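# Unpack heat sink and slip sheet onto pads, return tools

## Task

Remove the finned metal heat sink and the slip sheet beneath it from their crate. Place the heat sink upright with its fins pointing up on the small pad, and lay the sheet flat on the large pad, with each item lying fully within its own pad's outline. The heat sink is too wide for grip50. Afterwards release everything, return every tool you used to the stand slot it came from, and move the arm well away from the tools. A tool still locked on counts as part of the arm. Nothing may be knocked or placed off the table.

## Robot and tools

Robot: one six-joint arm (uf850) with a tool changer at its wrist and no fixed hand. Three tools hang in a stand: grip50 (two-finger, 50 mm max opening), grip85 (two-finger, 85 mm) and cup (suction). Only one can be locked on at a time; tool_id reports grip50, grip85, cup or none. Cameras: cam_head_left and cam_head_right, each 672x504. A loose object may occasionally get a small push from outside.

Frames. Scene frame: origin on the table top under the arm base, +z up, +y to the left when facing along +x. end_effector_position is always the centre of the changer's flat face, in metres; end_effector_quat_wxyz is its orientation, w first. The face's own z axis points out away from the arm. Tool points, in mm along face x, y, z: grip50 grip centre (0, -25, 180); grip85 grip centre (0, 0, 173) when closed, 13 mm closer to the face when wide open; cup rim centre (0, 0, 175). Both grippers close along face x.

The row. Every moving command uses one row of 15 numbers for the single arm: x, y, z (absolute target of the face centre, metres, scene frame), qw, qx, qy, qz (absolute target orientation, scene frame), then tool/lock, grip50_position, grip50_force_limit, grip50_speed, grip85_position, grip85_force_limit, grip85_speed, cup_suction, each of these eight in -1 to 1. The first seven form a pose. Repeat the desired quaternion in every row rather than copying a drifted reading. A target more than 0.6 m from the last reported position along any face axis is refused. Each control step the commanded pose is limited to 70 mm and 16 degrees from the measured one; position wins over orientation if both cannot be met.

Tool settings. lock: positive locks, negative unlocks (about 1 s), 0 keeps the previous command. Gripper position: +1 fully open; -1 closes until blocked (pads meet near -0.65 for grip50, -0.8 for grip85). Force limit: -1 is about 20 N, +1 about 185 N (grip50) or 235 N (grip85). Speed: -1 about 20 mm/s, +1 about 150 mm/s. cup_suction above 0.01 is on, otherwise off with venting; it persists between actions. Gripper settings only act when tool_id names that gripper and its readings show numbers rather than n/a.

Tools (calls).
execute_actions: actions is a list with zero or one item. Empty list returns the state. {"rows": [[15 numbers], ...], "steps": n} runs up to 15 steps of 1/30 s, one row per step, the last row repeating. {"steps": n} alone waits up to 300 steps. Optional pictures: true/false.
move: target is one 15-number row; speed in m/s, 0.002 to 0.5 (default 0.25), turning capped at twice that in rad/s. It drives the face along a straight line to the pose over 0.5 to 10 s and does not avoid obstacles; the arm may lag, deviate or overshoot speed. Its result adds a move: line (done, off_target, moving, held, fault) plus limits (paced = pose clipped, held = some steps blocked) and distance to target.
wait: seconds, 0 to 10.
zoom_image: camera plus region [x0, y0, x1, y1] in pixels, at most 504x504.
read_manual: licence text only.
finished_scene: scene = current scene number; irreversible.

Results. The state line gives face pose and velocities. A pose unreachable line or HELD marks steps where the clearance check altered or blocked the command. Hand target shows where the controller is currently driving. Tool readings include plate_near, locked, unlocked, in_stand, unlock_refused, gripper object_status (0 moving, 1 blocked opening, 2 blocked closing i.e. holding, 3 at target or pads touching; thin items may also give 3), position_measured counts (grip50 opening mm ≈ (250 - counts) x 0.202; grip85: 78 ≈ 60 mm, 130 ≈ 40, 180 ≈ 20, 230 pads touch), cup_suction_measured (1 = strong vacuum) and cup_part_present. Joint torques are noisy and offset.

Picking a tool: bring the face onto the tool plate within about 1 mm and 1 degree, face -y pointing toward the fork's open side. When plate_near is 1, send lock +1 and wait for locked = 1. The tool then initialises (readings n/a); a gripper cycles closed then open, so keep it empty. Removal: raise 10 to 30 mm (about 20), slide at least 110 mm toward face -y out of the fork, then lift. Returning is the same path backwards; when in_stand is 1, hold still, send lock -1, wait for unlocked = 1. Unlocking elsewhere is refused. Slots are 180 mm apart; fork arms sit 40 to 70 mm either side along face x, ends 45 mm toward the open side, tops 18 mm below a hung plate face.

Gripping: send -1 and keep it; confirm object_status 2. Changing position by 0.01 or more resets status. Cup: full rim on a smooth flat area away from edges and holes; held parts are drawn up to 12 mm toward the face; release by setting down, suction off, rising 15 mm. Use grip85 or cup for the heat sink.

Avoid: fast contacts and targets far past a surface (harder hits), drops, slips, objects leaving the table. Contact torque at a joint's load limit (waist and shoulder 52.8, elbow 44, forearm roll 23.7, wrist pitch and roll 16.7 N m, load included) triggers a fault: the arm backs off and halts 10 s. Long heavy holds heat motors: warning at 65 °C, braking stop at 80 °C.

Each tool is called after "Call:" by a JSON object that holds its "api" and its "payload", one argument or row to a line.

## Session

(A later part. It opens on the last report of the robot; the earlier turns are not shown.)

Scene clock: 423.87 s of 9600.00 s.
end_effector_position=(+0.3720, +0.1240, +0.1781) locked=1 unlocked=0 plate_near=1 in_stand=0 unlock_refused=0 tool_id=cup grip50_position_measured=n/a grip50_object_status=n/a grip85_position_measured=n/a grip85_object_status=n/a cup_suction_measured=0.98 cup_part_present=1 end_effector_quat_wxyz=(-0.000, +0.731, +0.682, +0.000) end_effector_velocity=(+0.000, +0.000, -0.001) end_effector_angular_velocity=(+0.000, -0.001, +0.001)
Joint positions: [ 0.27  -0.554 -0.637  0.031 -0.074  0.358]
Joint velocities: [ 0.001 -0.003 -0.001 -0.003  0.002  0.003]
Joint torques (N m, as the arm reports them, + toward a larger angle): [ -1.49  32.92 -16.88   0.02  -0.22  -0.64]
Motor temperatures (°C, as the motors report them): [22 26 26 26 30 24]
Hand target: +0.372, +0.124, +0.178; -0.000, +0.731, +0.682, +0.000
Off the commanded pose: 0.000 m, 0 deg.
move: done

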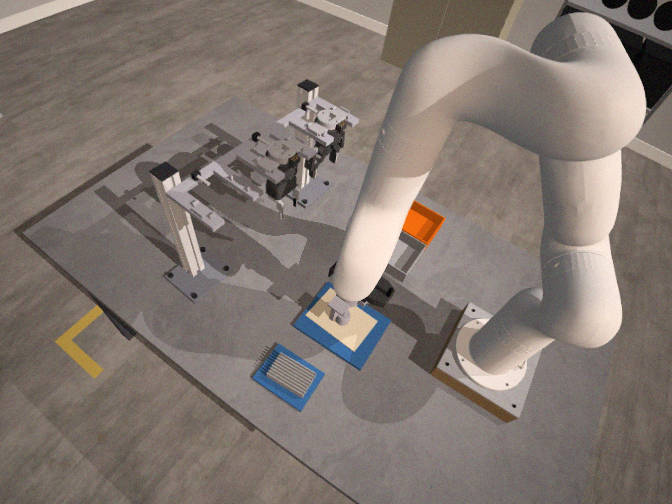

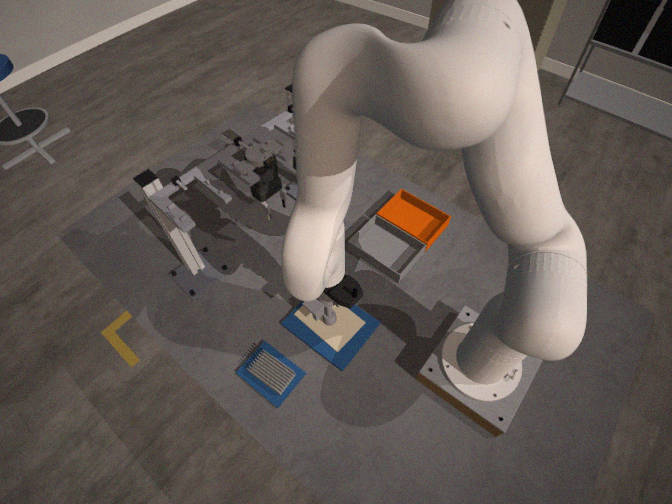

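Call:
{"api": "move", "payload": {
  "target": [0.365,0.126,0.177,0,0.731,0.682,0,0,1,0,0,1,0,0,1],
  "speed": 0.01
}}

Call:
{"api": "move", "payload": {
  "target": [0.365,0.126,0.1745,0,0.731,0.682,0,0,1,0,0,1,0,0,1],
  "speed": 0.005
}}

Scene clock: 427.87 s of 9600.00 s.
end_effector_position=(+0.3652, +0.1260, +0.1770) locked=1 unlocked=0 plate_near=1 in_stand=0 unlock_refused=0 tool_id=cup grip50_position_measured=n/a grip50_object_status=n/a grip85_position_measured=n/a grip85_object_status=n/a cup_suction_measured=0.98 cup_part_present=1 end_effector_quat_wxyz=(-0.000, +0.731, +0.682, +0.000) end_effector_velocity=(-0.002, +0.000, -0.001) end_effector_angular_velocity=(-0.000, +0.001, +0.001)
Joint positions: [ 0.28  -0.55  -0.622  0.035 -0.063  0.365]
Joint velocities: [ 0.002 -0.001  0.003 -0.001  0.002  0.002]
Joint torques (N m, as the arm reports them, + toward a larger angle): [ -1.75  32.76 -15.7    0.17  -0.56  -0.64]
Motor temperatures (°C, as the motors report them): [22 26 26 26 30 24]
Hand target: +0.365, +0.126, +0.177; -0.000, +0.731, +0.682, +0.000
Off the commanded pose: 0.000 m, 0 deg.
move: done

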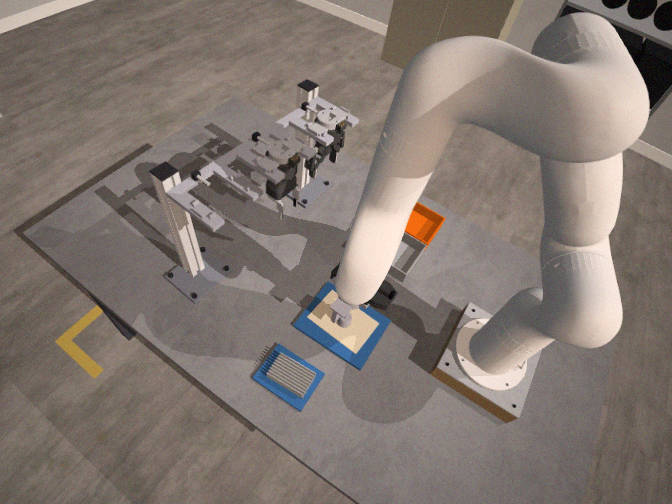

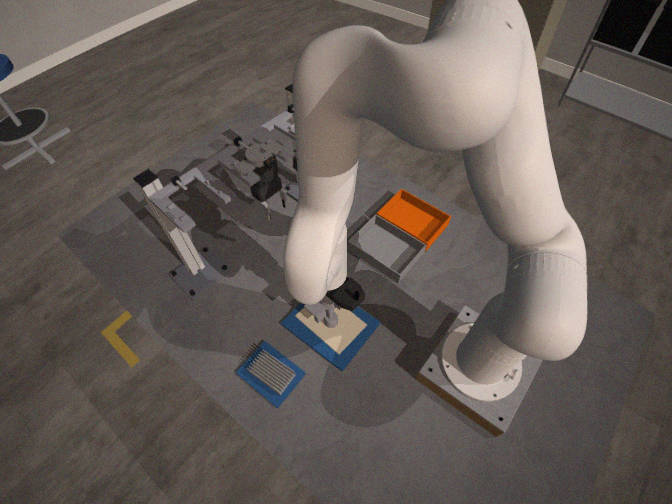

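Scene clock: 428.60 s of 9600.00 s.
end_effector_position=(+0.3654, +0.1261, +0.1758) locked=1 unlocked=0 plate_near=1 in_stand=0 unlock_refused=0 tool_id=cup grip50_position_measured=n/a grip50_object_status=n/a grip85_position_measured=n/a grip85_object_status=n/a cup_suction_measured=0.98 cup_part_present=1 end_effector_quat_wxyz=(-0.000, +0.731, +0.682, +0.000) end_effector_velocity=(-0.001, -0.000, -0.000) end_effector_angular_velocity=(+0.002, -0.006, +0.002)
Joint positions: [ 0.28  -0.554 -0.623  0.036 -0.061  0.364]
Joint velocities: [ 0.001  0.002  0.005  0.001  0.009 -0.003]
Joint torques (N m, as the arm reports them, + toward a larger angle): [ -1.64   3.16 -10.65   0.11   5.65  -0.68]
Motor temperatures (°C, as the motors report them): [22 26 26 26 30 24]
Hand target: +0.365, +0.126, +0.175; -0.000, +0.731, +0.682, -0.000
Off the commanded pose: 0.001 m, 0 deg.
move: done

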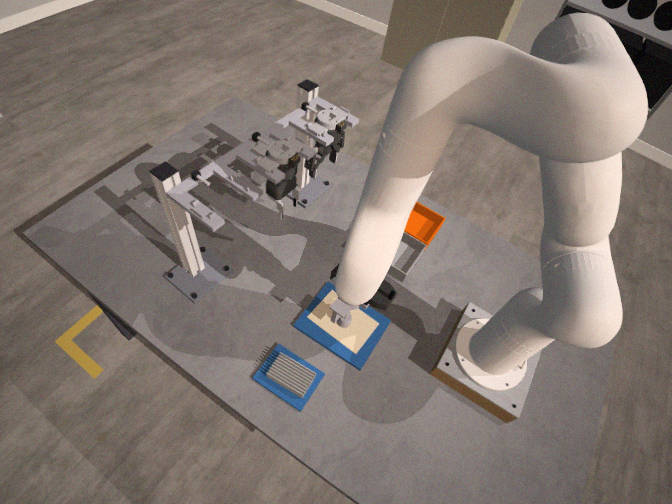

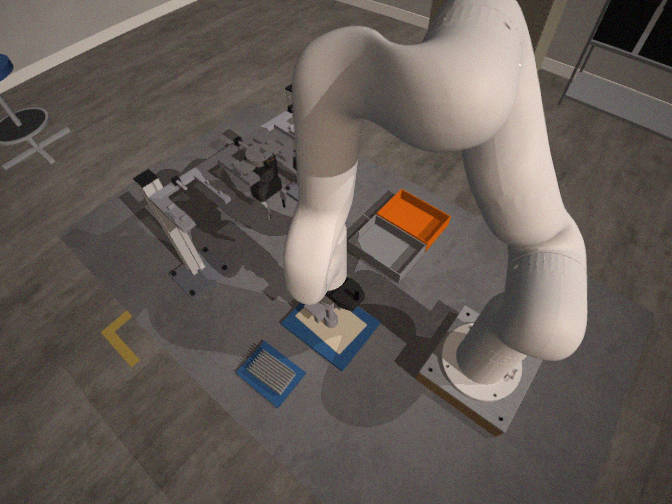

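Call:
{"api": "execute_actions", "payload": {
  "actions": [
    {"rows":[[0.365,0.126,0.1772,0,0.731,0.682,0,0,1,0,0,1,0,0,0]],"steps":15}
  ],
  "pictures": false
}}

Call:
{"api": "move", "payload": {
  "target": [0.365,0.126,0.21,0,0.731,0.682,0,0,1,0,0,1,0,0,0],
  "speed": 0.03
}}

Call:
{"api": "move", "payload": {
  "target": [0.5386,0.2075,0.385,0,0.7299,0.6835,0,0,1,0,0,1,0,0,0],
  "speed": 0.2
}}

Scene clock: 431.97 s of 9600.00 s.
end_effector_position=(+0.3650, +0.1260, +0.1769) locked=1 unlocked=0 plate_near=1 in_stand=0 unlock_refused=0 tool_id=cup grip50_position_measured=n/a grip50_object_status=n/a grip85_position_measured=n/a grip85_object_status=n/a cup_suction_measured=0.00 cup_part_present=0 end_effector_quat_wxyz=(+0.000, +0.731, +0.682, +0.000) end_effector_velocity=(+0.000, -0.000, +0.000) end_effector_angular_velocity=(-0.001, +0.002, -0.001)
Joint positions: [ 0.28  -0.55  -0.621  0.034 -0.062  0.366]
Joint velocities: [-0.001  0.001 -0.001 -0.003 -0.004  0.003]
Joint torques (N m, as the arm reports them, + toward a larger angle): [ -0.69  23.45 -14.03   0.17   1.07  -0.63]
Motor temperatures (°C, as the motors report them): [22 26 26 26 30 24]
Hand target: +0.365, +0.126, +0.177; -0.000, +0.731, +0.682, +0.000
Off the commanded pose: 0.000 m, 0 deg.
Steps of this call (steps 1 to 86: nothing new was sent; steps 87 to 101: all 15 steps of this action). Readings (end_effector_position | what the end effector reports):
87: (+0.3653, +0.1261, +0.1758) | locked=1 unlocked=0 plate_near=1 in_stand=0 unlock_refused=0 tool_id=cup grip50_position_measured=n/a grip50_object_status=n/a grip85_position_measured=n/a grip85_object_status=n/a cup_suction_measured=0.70 cup_part_present=1
88: (+0.3653, +0.1261, +0.1763) | locked=1 unlocked=0 plate_near=1 in_stand=0 unlock_refused=0 tool_id=cup grip50_position_measured=n/a grip50_object_status=n/a grip85_position_measured=n/a grip85_object_status=n/a cup_suction_measured=0.10 cup_part_present=0
90: (+0.3651, +0.1261, +0.1766) | locked=1 unlocked=0 plate_near=1 in_stand=0 unlock_refused=0 tool_id=cup grip50_position_measured=n/a grip50_object_status=n/a grip85_position_measured=n/a grip85_object_status=n/a cup_suction_measured=0.00 cup_part_present=0
94: (+0.3650, +0.1260, +0.1768) | locked=1 unlocked=0 plate_near=1 in_stand=0 unlock_refused=0 tool_id=cup grip50_position_measured=n/a grip50_object_status=n/a grip85_position_measured=n/a grip85_object_status=n/a cup_suction_measured=0.00 cup_part_present=0
101: the state above

Scene clock: 433.63 s of 9600.00 s.
end_effector_position=(+0.3648, +0.1259, +0.2100) locked=1 unlocked=0 plate_near=1 in_stand=0 unlock_refused=0 tool_id=cup grip50_position_measured=n/a grip50_object_status=n/a grip85_position_measured=n/a grip85_object_status=n/a cup_suction_measured=0.00 cup_part_present=0 end_effector_quat_wxyz=(+0.000, +0.731, +0.682, -0.000) end_effector_velocity=(-0.001, -0.000, +0.001) end_effector_angular_velocity=(-0.001, +0.002, -0.000)
Joint positions: [ 0.28  -0.456 -0.605  0.014 -0.141  0.387]
Joint velocities: [ 0.     0.002  0.001 -0.001 -0.003  0.002]
Joint torques (N m, as the arm reports them, + toward a larger angle): [ -1.94  31.17 -18.96  -0.03  -0.23  -0.68]
Motor temperatures (°C, as the motors report them): [22 26 26 26 30 24]
Hand target: +0.365, +0.126, +0.210; +0.000, +0.731, +0.682, -0.000
Off the commanded pose: 0.000 m, 0 deg.
move: done

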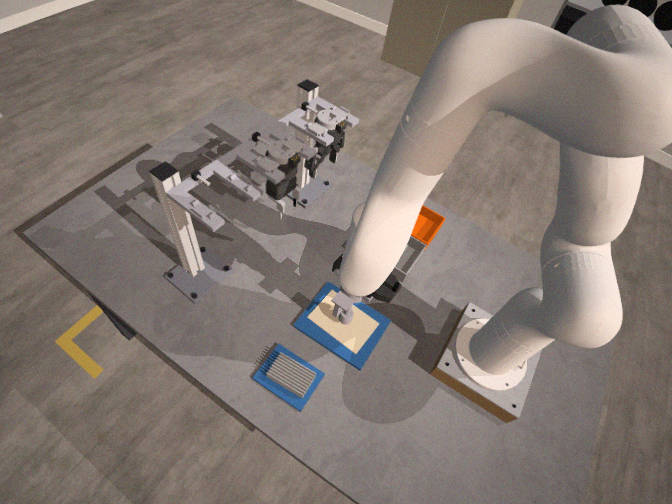

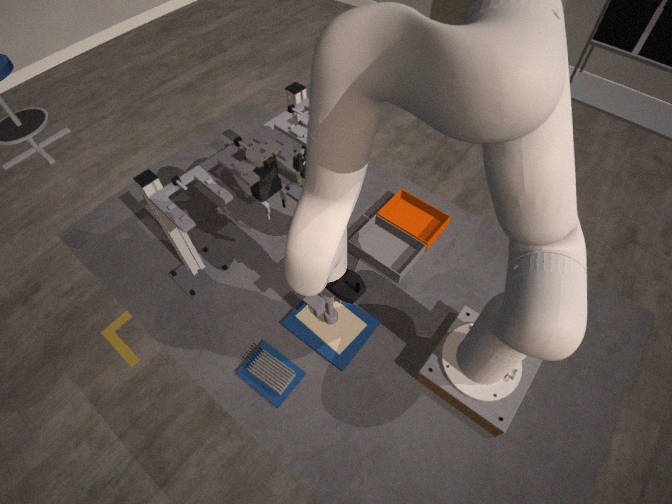

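Scene clock: 435.43 s of 9600.00 s.
end_effector_position=(+0.5375, +0.2066, +0.3858) locked=1 unlocked=0 plate_near=1 in_stand=0 unlock_refused=0 tool_id=cup grip50_position_measured=n/a grip50_object_status=n/a grip85_position_measured=n/a grip85_object_status=n/a cup_suction_measured=0.00 cup_part_present=0 end_effector_quat_wxyz=(+0.001, +0.730, +0.683, -0.001) end_effector_velocity=(+0.002, +0.001, +0.001) end_effector_angular_velocity=(-0.001, -0.001, +0.001)
Joint positions: [ 0.315 -0.47  -1.197  0.001 -0.718  0.432]
Joint velocities: [ 0.    -0.003 -0.008 -0.001 -0.004  0.   ]
Joint torques (N m, as the arm reports them, + toward a larger angle): [ -1.34  41.83 -31.48   0.32  -0.29  -0.62]
Motor temperatures (°C, as the motors report them): [22 26 26 26 30 24]
Hand target: +0.538, +0.207, +0.386; +0.001, +0.730, +0.683, -0.000
Off the commanded pose: 0.002 m, 0 deg.
move: done

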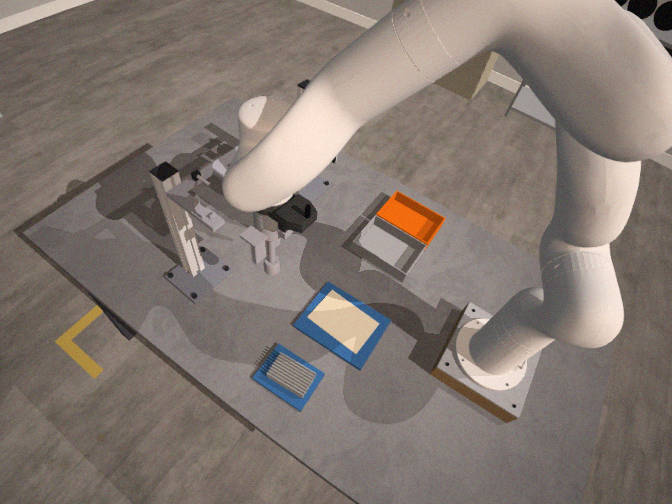

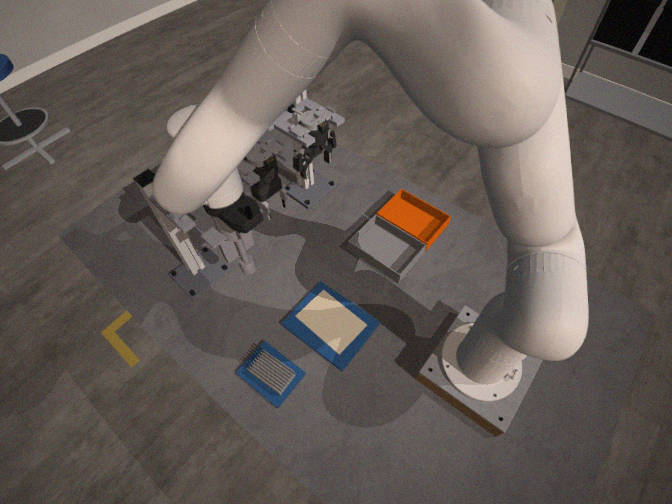

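Call:
{"api": "move", "payload": {
  "target": [0.6683,0.199,0.385,0,0.7299,0.6835,0,0,1,0,0,1,0,0,0],
  "speed": 0.07
}}

Call:
{"api": "move", "payload": {
  "target": [0.6683,0.199,0.3655,0,0.7299,0.6835,0,0,1,0,0,1,0,0,0],
  "speed": 0.015
}}

Scene clock: 439.90 s of 9600.00 s.
end_effector_position=(+0.6680, +0.1987, +0.3855) locked=1 unlocked=0 plate_near=1 in_stand=0 unlock_refused=0 tool_id=cup grip50_position_measured=n/a grip50_object_status=n/a grip85_position_measured=n/a grip85_object_status=n/a cup_suction_measured=0.00 cup_part_present=0 end_effector_quat_wxyz=(+0.000, +0.730, +0.683, -0.000) end_effector_velocity=(+0.001, +0.001, -0.000) end_effector_angular_velocity=(+0.000, +0.001, +0.001)
Joint positions: [ 0.237 -0.758 -1.643  0.002 -0.877  0.352]
Joint velocities: [ 0.    -0.004 -0.006  0.001 -0.003 -0.001]
Joint torques (N m, as the arm reports them, + toward a larger angle): [ -2.04  53.27 -33.08   0.44  -0.31  -0.58]
Motor temperatures (°C, as the motors report them): [22 26 26 26 30 24]
Hand target: +0.668, +0.199, +0.385; +0.000, +0.730, +0.683, -0.000
Off the commanded pose: 0.001 m, 0 deg.
move: done

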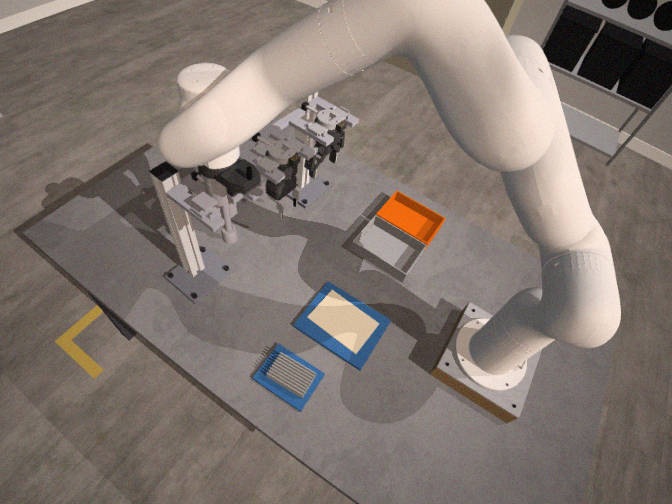

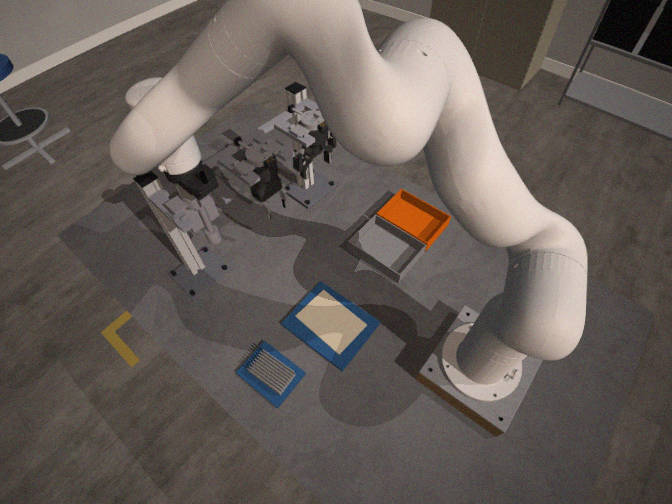

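Scene clock: 441.50 s of 9600.00 s.
end_effector_position=(+0.6684, +0.1990, +0.3656) locked=1 unlocked=0 plate_near=1 in_stand=1 unlock_refused=0 tool_id=cup grip50_position_measured=n/a grip50_object_status=n/a grip85_position_measured=n/a grip85_object_status=n/a cup_suction_measured=0.00 cup_part_present=0 end_effector_quat_wxyz=(-0.000, +0.730, +0.684, +0.000) end_effector_velocity=(+0.000, -0.000, -0.001) end_effector_angular_velocity=(-0.001, -0.001, +0.001)
Joint positions: [ 0.237 -0.78  -1.631  0.003 -0.843  0.351]
Joint velocities: [ 0.    -0.002 -0.    -0.001  0.003  0.001]
Joint torques (N m, as the arm reports them, + toward a larger angle): [ -1.14  53.76 -32.63   0.48  -0.31  -0.73]
Motor temperatures (°C, as the motors report them): [22 26 26 26 30 24]
Hand target: +0.668, +0.199, +0.365; -0.000, +0.730, +0.684, +0.000
Off the commanded pose: 0.000 m, 0 deg.
move: done

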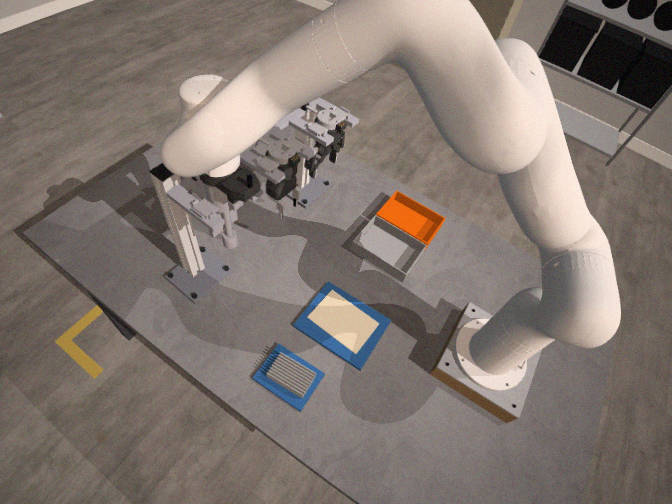

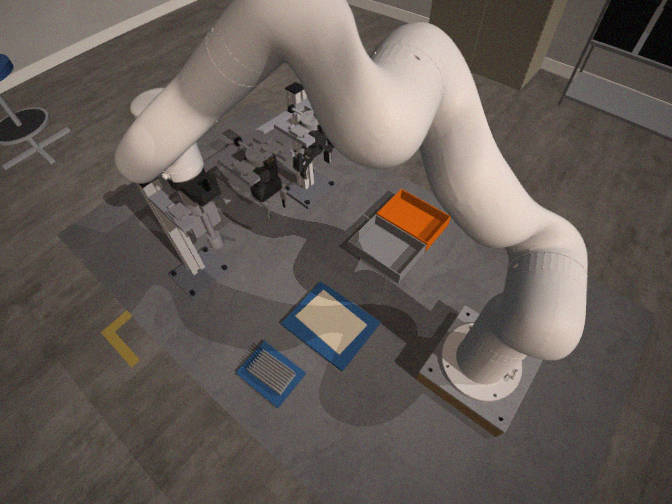

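Call:
{"api": "execute_actions", "payload": {
  "actions": [
    {"rows":[[0.6683,0.199,0.365,0,0.7299,0.6835,0,-1,1,0,0,1,0,0,0]],"steps":15}
  ],
  "pictures": false
}}

Call:
{"api": "execute_actions", "payload": {
  "actions": [
    {"steps":25}
  ],
  "pictures": false
}}

Scene clock: 444.30 s of 9600.00 s.
end_effector_position=(+0.6683, +0.1990, +0.3652) locked=0 unlocked=0 plate_near=1 in_stand=1 unlock_refused=0 tool_id=none grip50_position_measured=n/a grip50_object_status=n/a grip85_position_measured=n/a grip85_object_status=n/a cup_suction_measured=n/a cup_part_present=n/a end_effector_quat_wxyz=(+0.000, +0.730, +0.684, +0.000) end_effector_velocity=(+0.000, -0.000, +0.000) end_effector_angular_velocity=(+0.000, -0.000, -0.002)
Joint positions: [ 0.237 -0.78  -1.631  0.003 -0.842  0.351]
Joint velocities: [-0.001  0.     0.     0.     0.     0.001]
Joint torques (N m, as the arm reports them, + toward a larger angle): [ -2.36  46.45 -28.26   0.46  -0.04  -0.7 ]
Motor temperatures (°C, as the motors report them): [22 26 26 26 30 24]
Hand target: +0.668, +0.199, +0.365; -0.000, +0.730, +0.684, +0.000
Off the commanded pose: 0.000 m, 0 deg.
Steps of this call (steps 1 to 69: nothing new was sent; steps 70 to 84: all 15 steps of this action). Readings (end_effector_position | what the end effector reports):
70: (+0.6683, +0.1990, +0.3652) | locked=1 unlocked=0 plate_near=1 in_stand=1 unlock_refused=0 tool_id=cup grip50_position_measured=n/a grip50_object_status=n/a grip85_position_measured=n/a grip85_object_status=n/a cup_suction_measured=0.00 cup_part_present=0
71: (+0.6683, +0.1990, +0.3652) | locked=1 unlocked=0 plate_near=1 in_stand=1 unlock_refused=0 tool_id=cup grip50_position_measured=n/a grip50_object_status=n/a grip85_position_measured=n/a grip85_object_status=n/a cup_suction_measured=0.00 cup_part_present=0
73: (+0.6683, +0.1990, +0.3651) | locked=1 unlocked=0 plate_near=1 in_stand=1 unlock_refused=0 tool_id=cup grip50_position_measured=n/a grip50_object_status=n/a grip85_position_measured=n/a grip85_object_status=n/a cup_suction_measured=0.00 cup_part_present=0
77: (+0.6683, +0.1990, +0.3652) | locked=0 unlocked=0 plate_near=1 in_stand=1 unlock_refused=0 tool_id=none grip50_position_measured=n/a grip50_object_status=n/a grip85_position_measured=n/a grip85_object_status=n/a cup_suction_measured=n/a cup_part_present=n/a
84: the state above

Scene clock: 445.13 s of 9600.00 s.
end_effector_position=(+0.6683, +0.1990, +0.3651) locked=0 unlocked=1 plate_near=1 in_stand=1 unlock_refused=0 tool_id=none grip50_position_measured=n/a grip50_object_status=n/a grip85_position_measured=n/a grip85_object_status=n/a cup_suction_measured=n/a cup_part_present=n/a end_effector_quat_wxyz=(+0.000, +0.730, +0.684, +0.000) end_effector_velocity=(-0.000, +0.000, +0.001) end_effector_angular_velocity=(+0.000, -0.001, +0.002)
Joint positions: [ 0.237 -0.78  -1.631  0.003 -0.842  0.351]
Joint velocities: [ 0.     0.001  0.     0.    -0.    -0.002]
Joint torques (N m, as the arm reports them, + toward a larger angle): [ -2.3   44.72 -26.85   0.69   0.04  -0.66]
Motor temperatures (°C, as the motors report them): [22 26 26 26 30 24]
Hand target: +0.668, +0.199, +0.365; -0.000, +0.730, +0.684, +0.000
Off the commanded pose: 0.000 m, 0 deg.
Steps of this call (steps 1 to 25: nothing new was sent). Readings (end_effector_position | what the end effector reports):
1: (+0.6683, +0.1990, +0.3651) | locked=0 unlocked=0 plate_near=1 in_stand=1 unlock_refused=0 tool_id=none grip50_position_measured=n/a grip50_object_status=n/a grip85_position_measured=n/a grip85_object_status=n/a cup_suction_measured=n/a cup_part_present=n/a
2: (+0.6683, +0.1990, +0.3651) | locked=0 unlocked=0 plate_near=1 in_stand=1 unlock_refused=0 tool_id=none grip50_position_measured=n/a grip50_object_status=n/a grip85_position_measured=n/a grip85_object_status=n/a cup_suction_measured=n/a cup_part_present=n/a
4: (+0.6683, +0.1990, +0.3651) | locked=0 unlocked=0 plate_near=1 in_stand=1 unlock_refused=0 tool_id=none grip50_position_measured=n/a grip50_object_status=n/a grip85_position_measured=n/a grip85_object_status=n/a cup_suction_measured=n/a cup_part_present=n/a
8: (+0.6683, +0.1990, +0.3651) | locked=0 unlocked=0 plate_near=1 in_stand=1 unlock_refused=0 tool_id=none grip50_position_measured=n/a grip50_object_status=n/a grip85_position_measured=n/a grip85_object_status=n/a cup_suction_measured=n/a cup_part_present=n/a
25: the state above

Call:
{"api": "move", "payload": {
  "target": [0.6683,0.199,0.41,0,0.7299,0.6835,0,0,1,0,0,1,0,0,0],
  "speed": 0.05
}}

Call:
{"api": "move", "payload": {
  "target": [0.35,0.0,0.42,0,0.7299,0.6835,0,0,1,0,0,1,0,0,0],
  "speed": 0.25
}}

Scene clock: 450.70 s of 9600.00 s.
end_effector_position=(+0.6681, +0.1989, +0.4098) locked=0 unlocked=1 plate_near=0 in_stand=0 unlock_refused=0 tool_id=none grip50_position_measured=n/a grip50_object_status=n/a grip85_position_measured=n/a grip85_object_status=n/a cup_suction_measured=n/a cup_part_present=n/a end_effector_quat_wxyz=(+0.000, +0.730, +0.683, -0.000) end_effector_velocity=(-0.000, +0.000, +0.001) end_effector_angular_velocity=(-0.000, +0.001, +0.001)
Joint positions: [ 0.237 -0.736 -1.664  0.003 -0.92   0.352]
Joint velocities: [ 0.     0.001 -0.002  0.    -0.004 -0.001]
Joint torques (N m, as the arm reports them, + toward a larger angle): [ -1.92  47.59 -29.51   0.62  -0.25  -0.63]
Motor temperatures (°C, as the motors report them): [22 26 26 26 30 24]
Hand target: +0.668, +0.199, +0.410; +0.000, +0.730, +0.683, -0.000
Off the commanded pose: 0.000 m, 0 deg.
move: done

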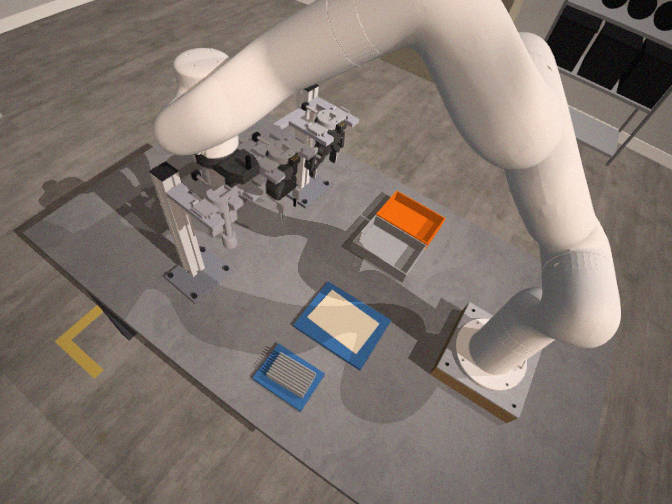

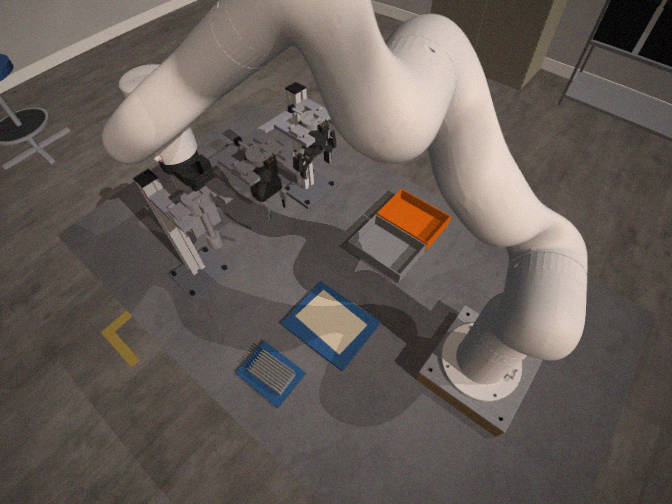

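Scene clock: 452.80 s of 9600.00 s.
end_effector_position=(+0.3501, +0.0004, +0.4187) locked=0 unlocked=1 plate_near=0 in_stand=0 unlock_refused=0 tool_id=none grip50_position_measured=n/a grip50_object_status=n/a grip85_position_measured=n/a grip85_object_status=n/a cup_suction_measured=n/a cup_part_present=n/a end_effector_quat_wxyz=(+0.000, +0.730, +0.684, -0.001) end_effector_velocity=(-0.002, -0.001, +0.000) end_effector_angular_velocity=(-0.000, +0.001, +0.001)
Joint positions: [-0.056  0.111 -0.591  0.005 -0.695  0.056]
Joint velocities: [-0.003  0.004  0.003 -0.    -0.002 -0.004]
Joint torques (N m, as the arm reports them, + toward a larger angle): [ -1.6   16.45 -27.31   0.41  -0.23  -0.64]
Motor temperatures (°C, as the motors report them): [22 26 26 26 30 24]
Hand target: +0.350, +0.000, +0.419; +0.000, +0.730, +0.684, -0.001
Off the commanded pose: 0.001 m, 0 deg.
move: done

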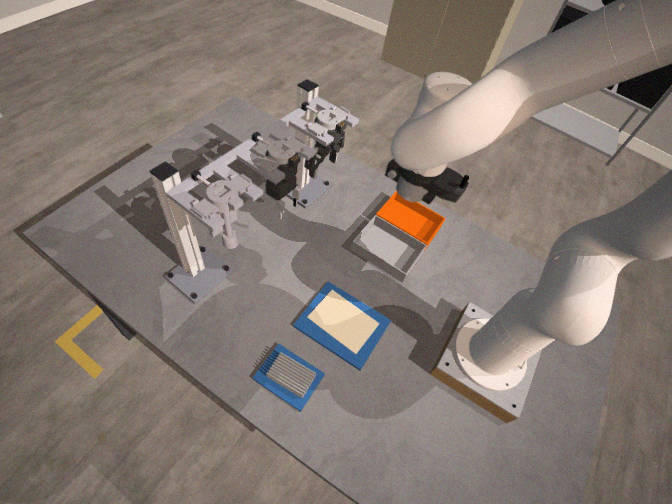

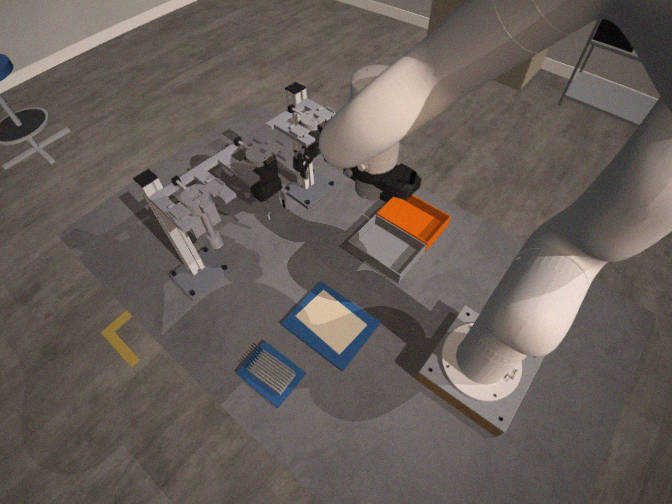

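Call:
{"api": "zoom_image", "payload": {
  "camera": "cam_head_left",
  "region": [130,70,410,420]
}}

Call:
{"api": "finished_scene", "payload": {
  "scene": 1
}}

Region (130, 70, 410, 420) of cam_head_left's 672x504 image, scaled by 1.440, with more detail than that image has; it fills the left 403 columns of this view, and the rest is white.

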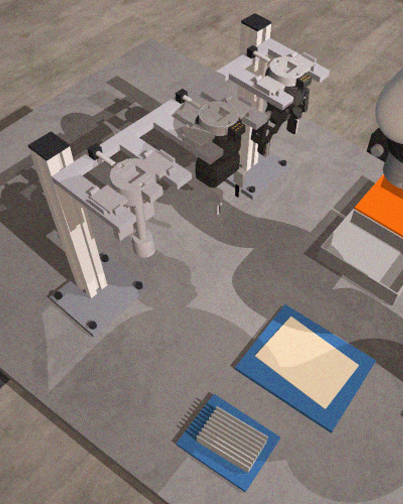

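The scene is finished: the task was done.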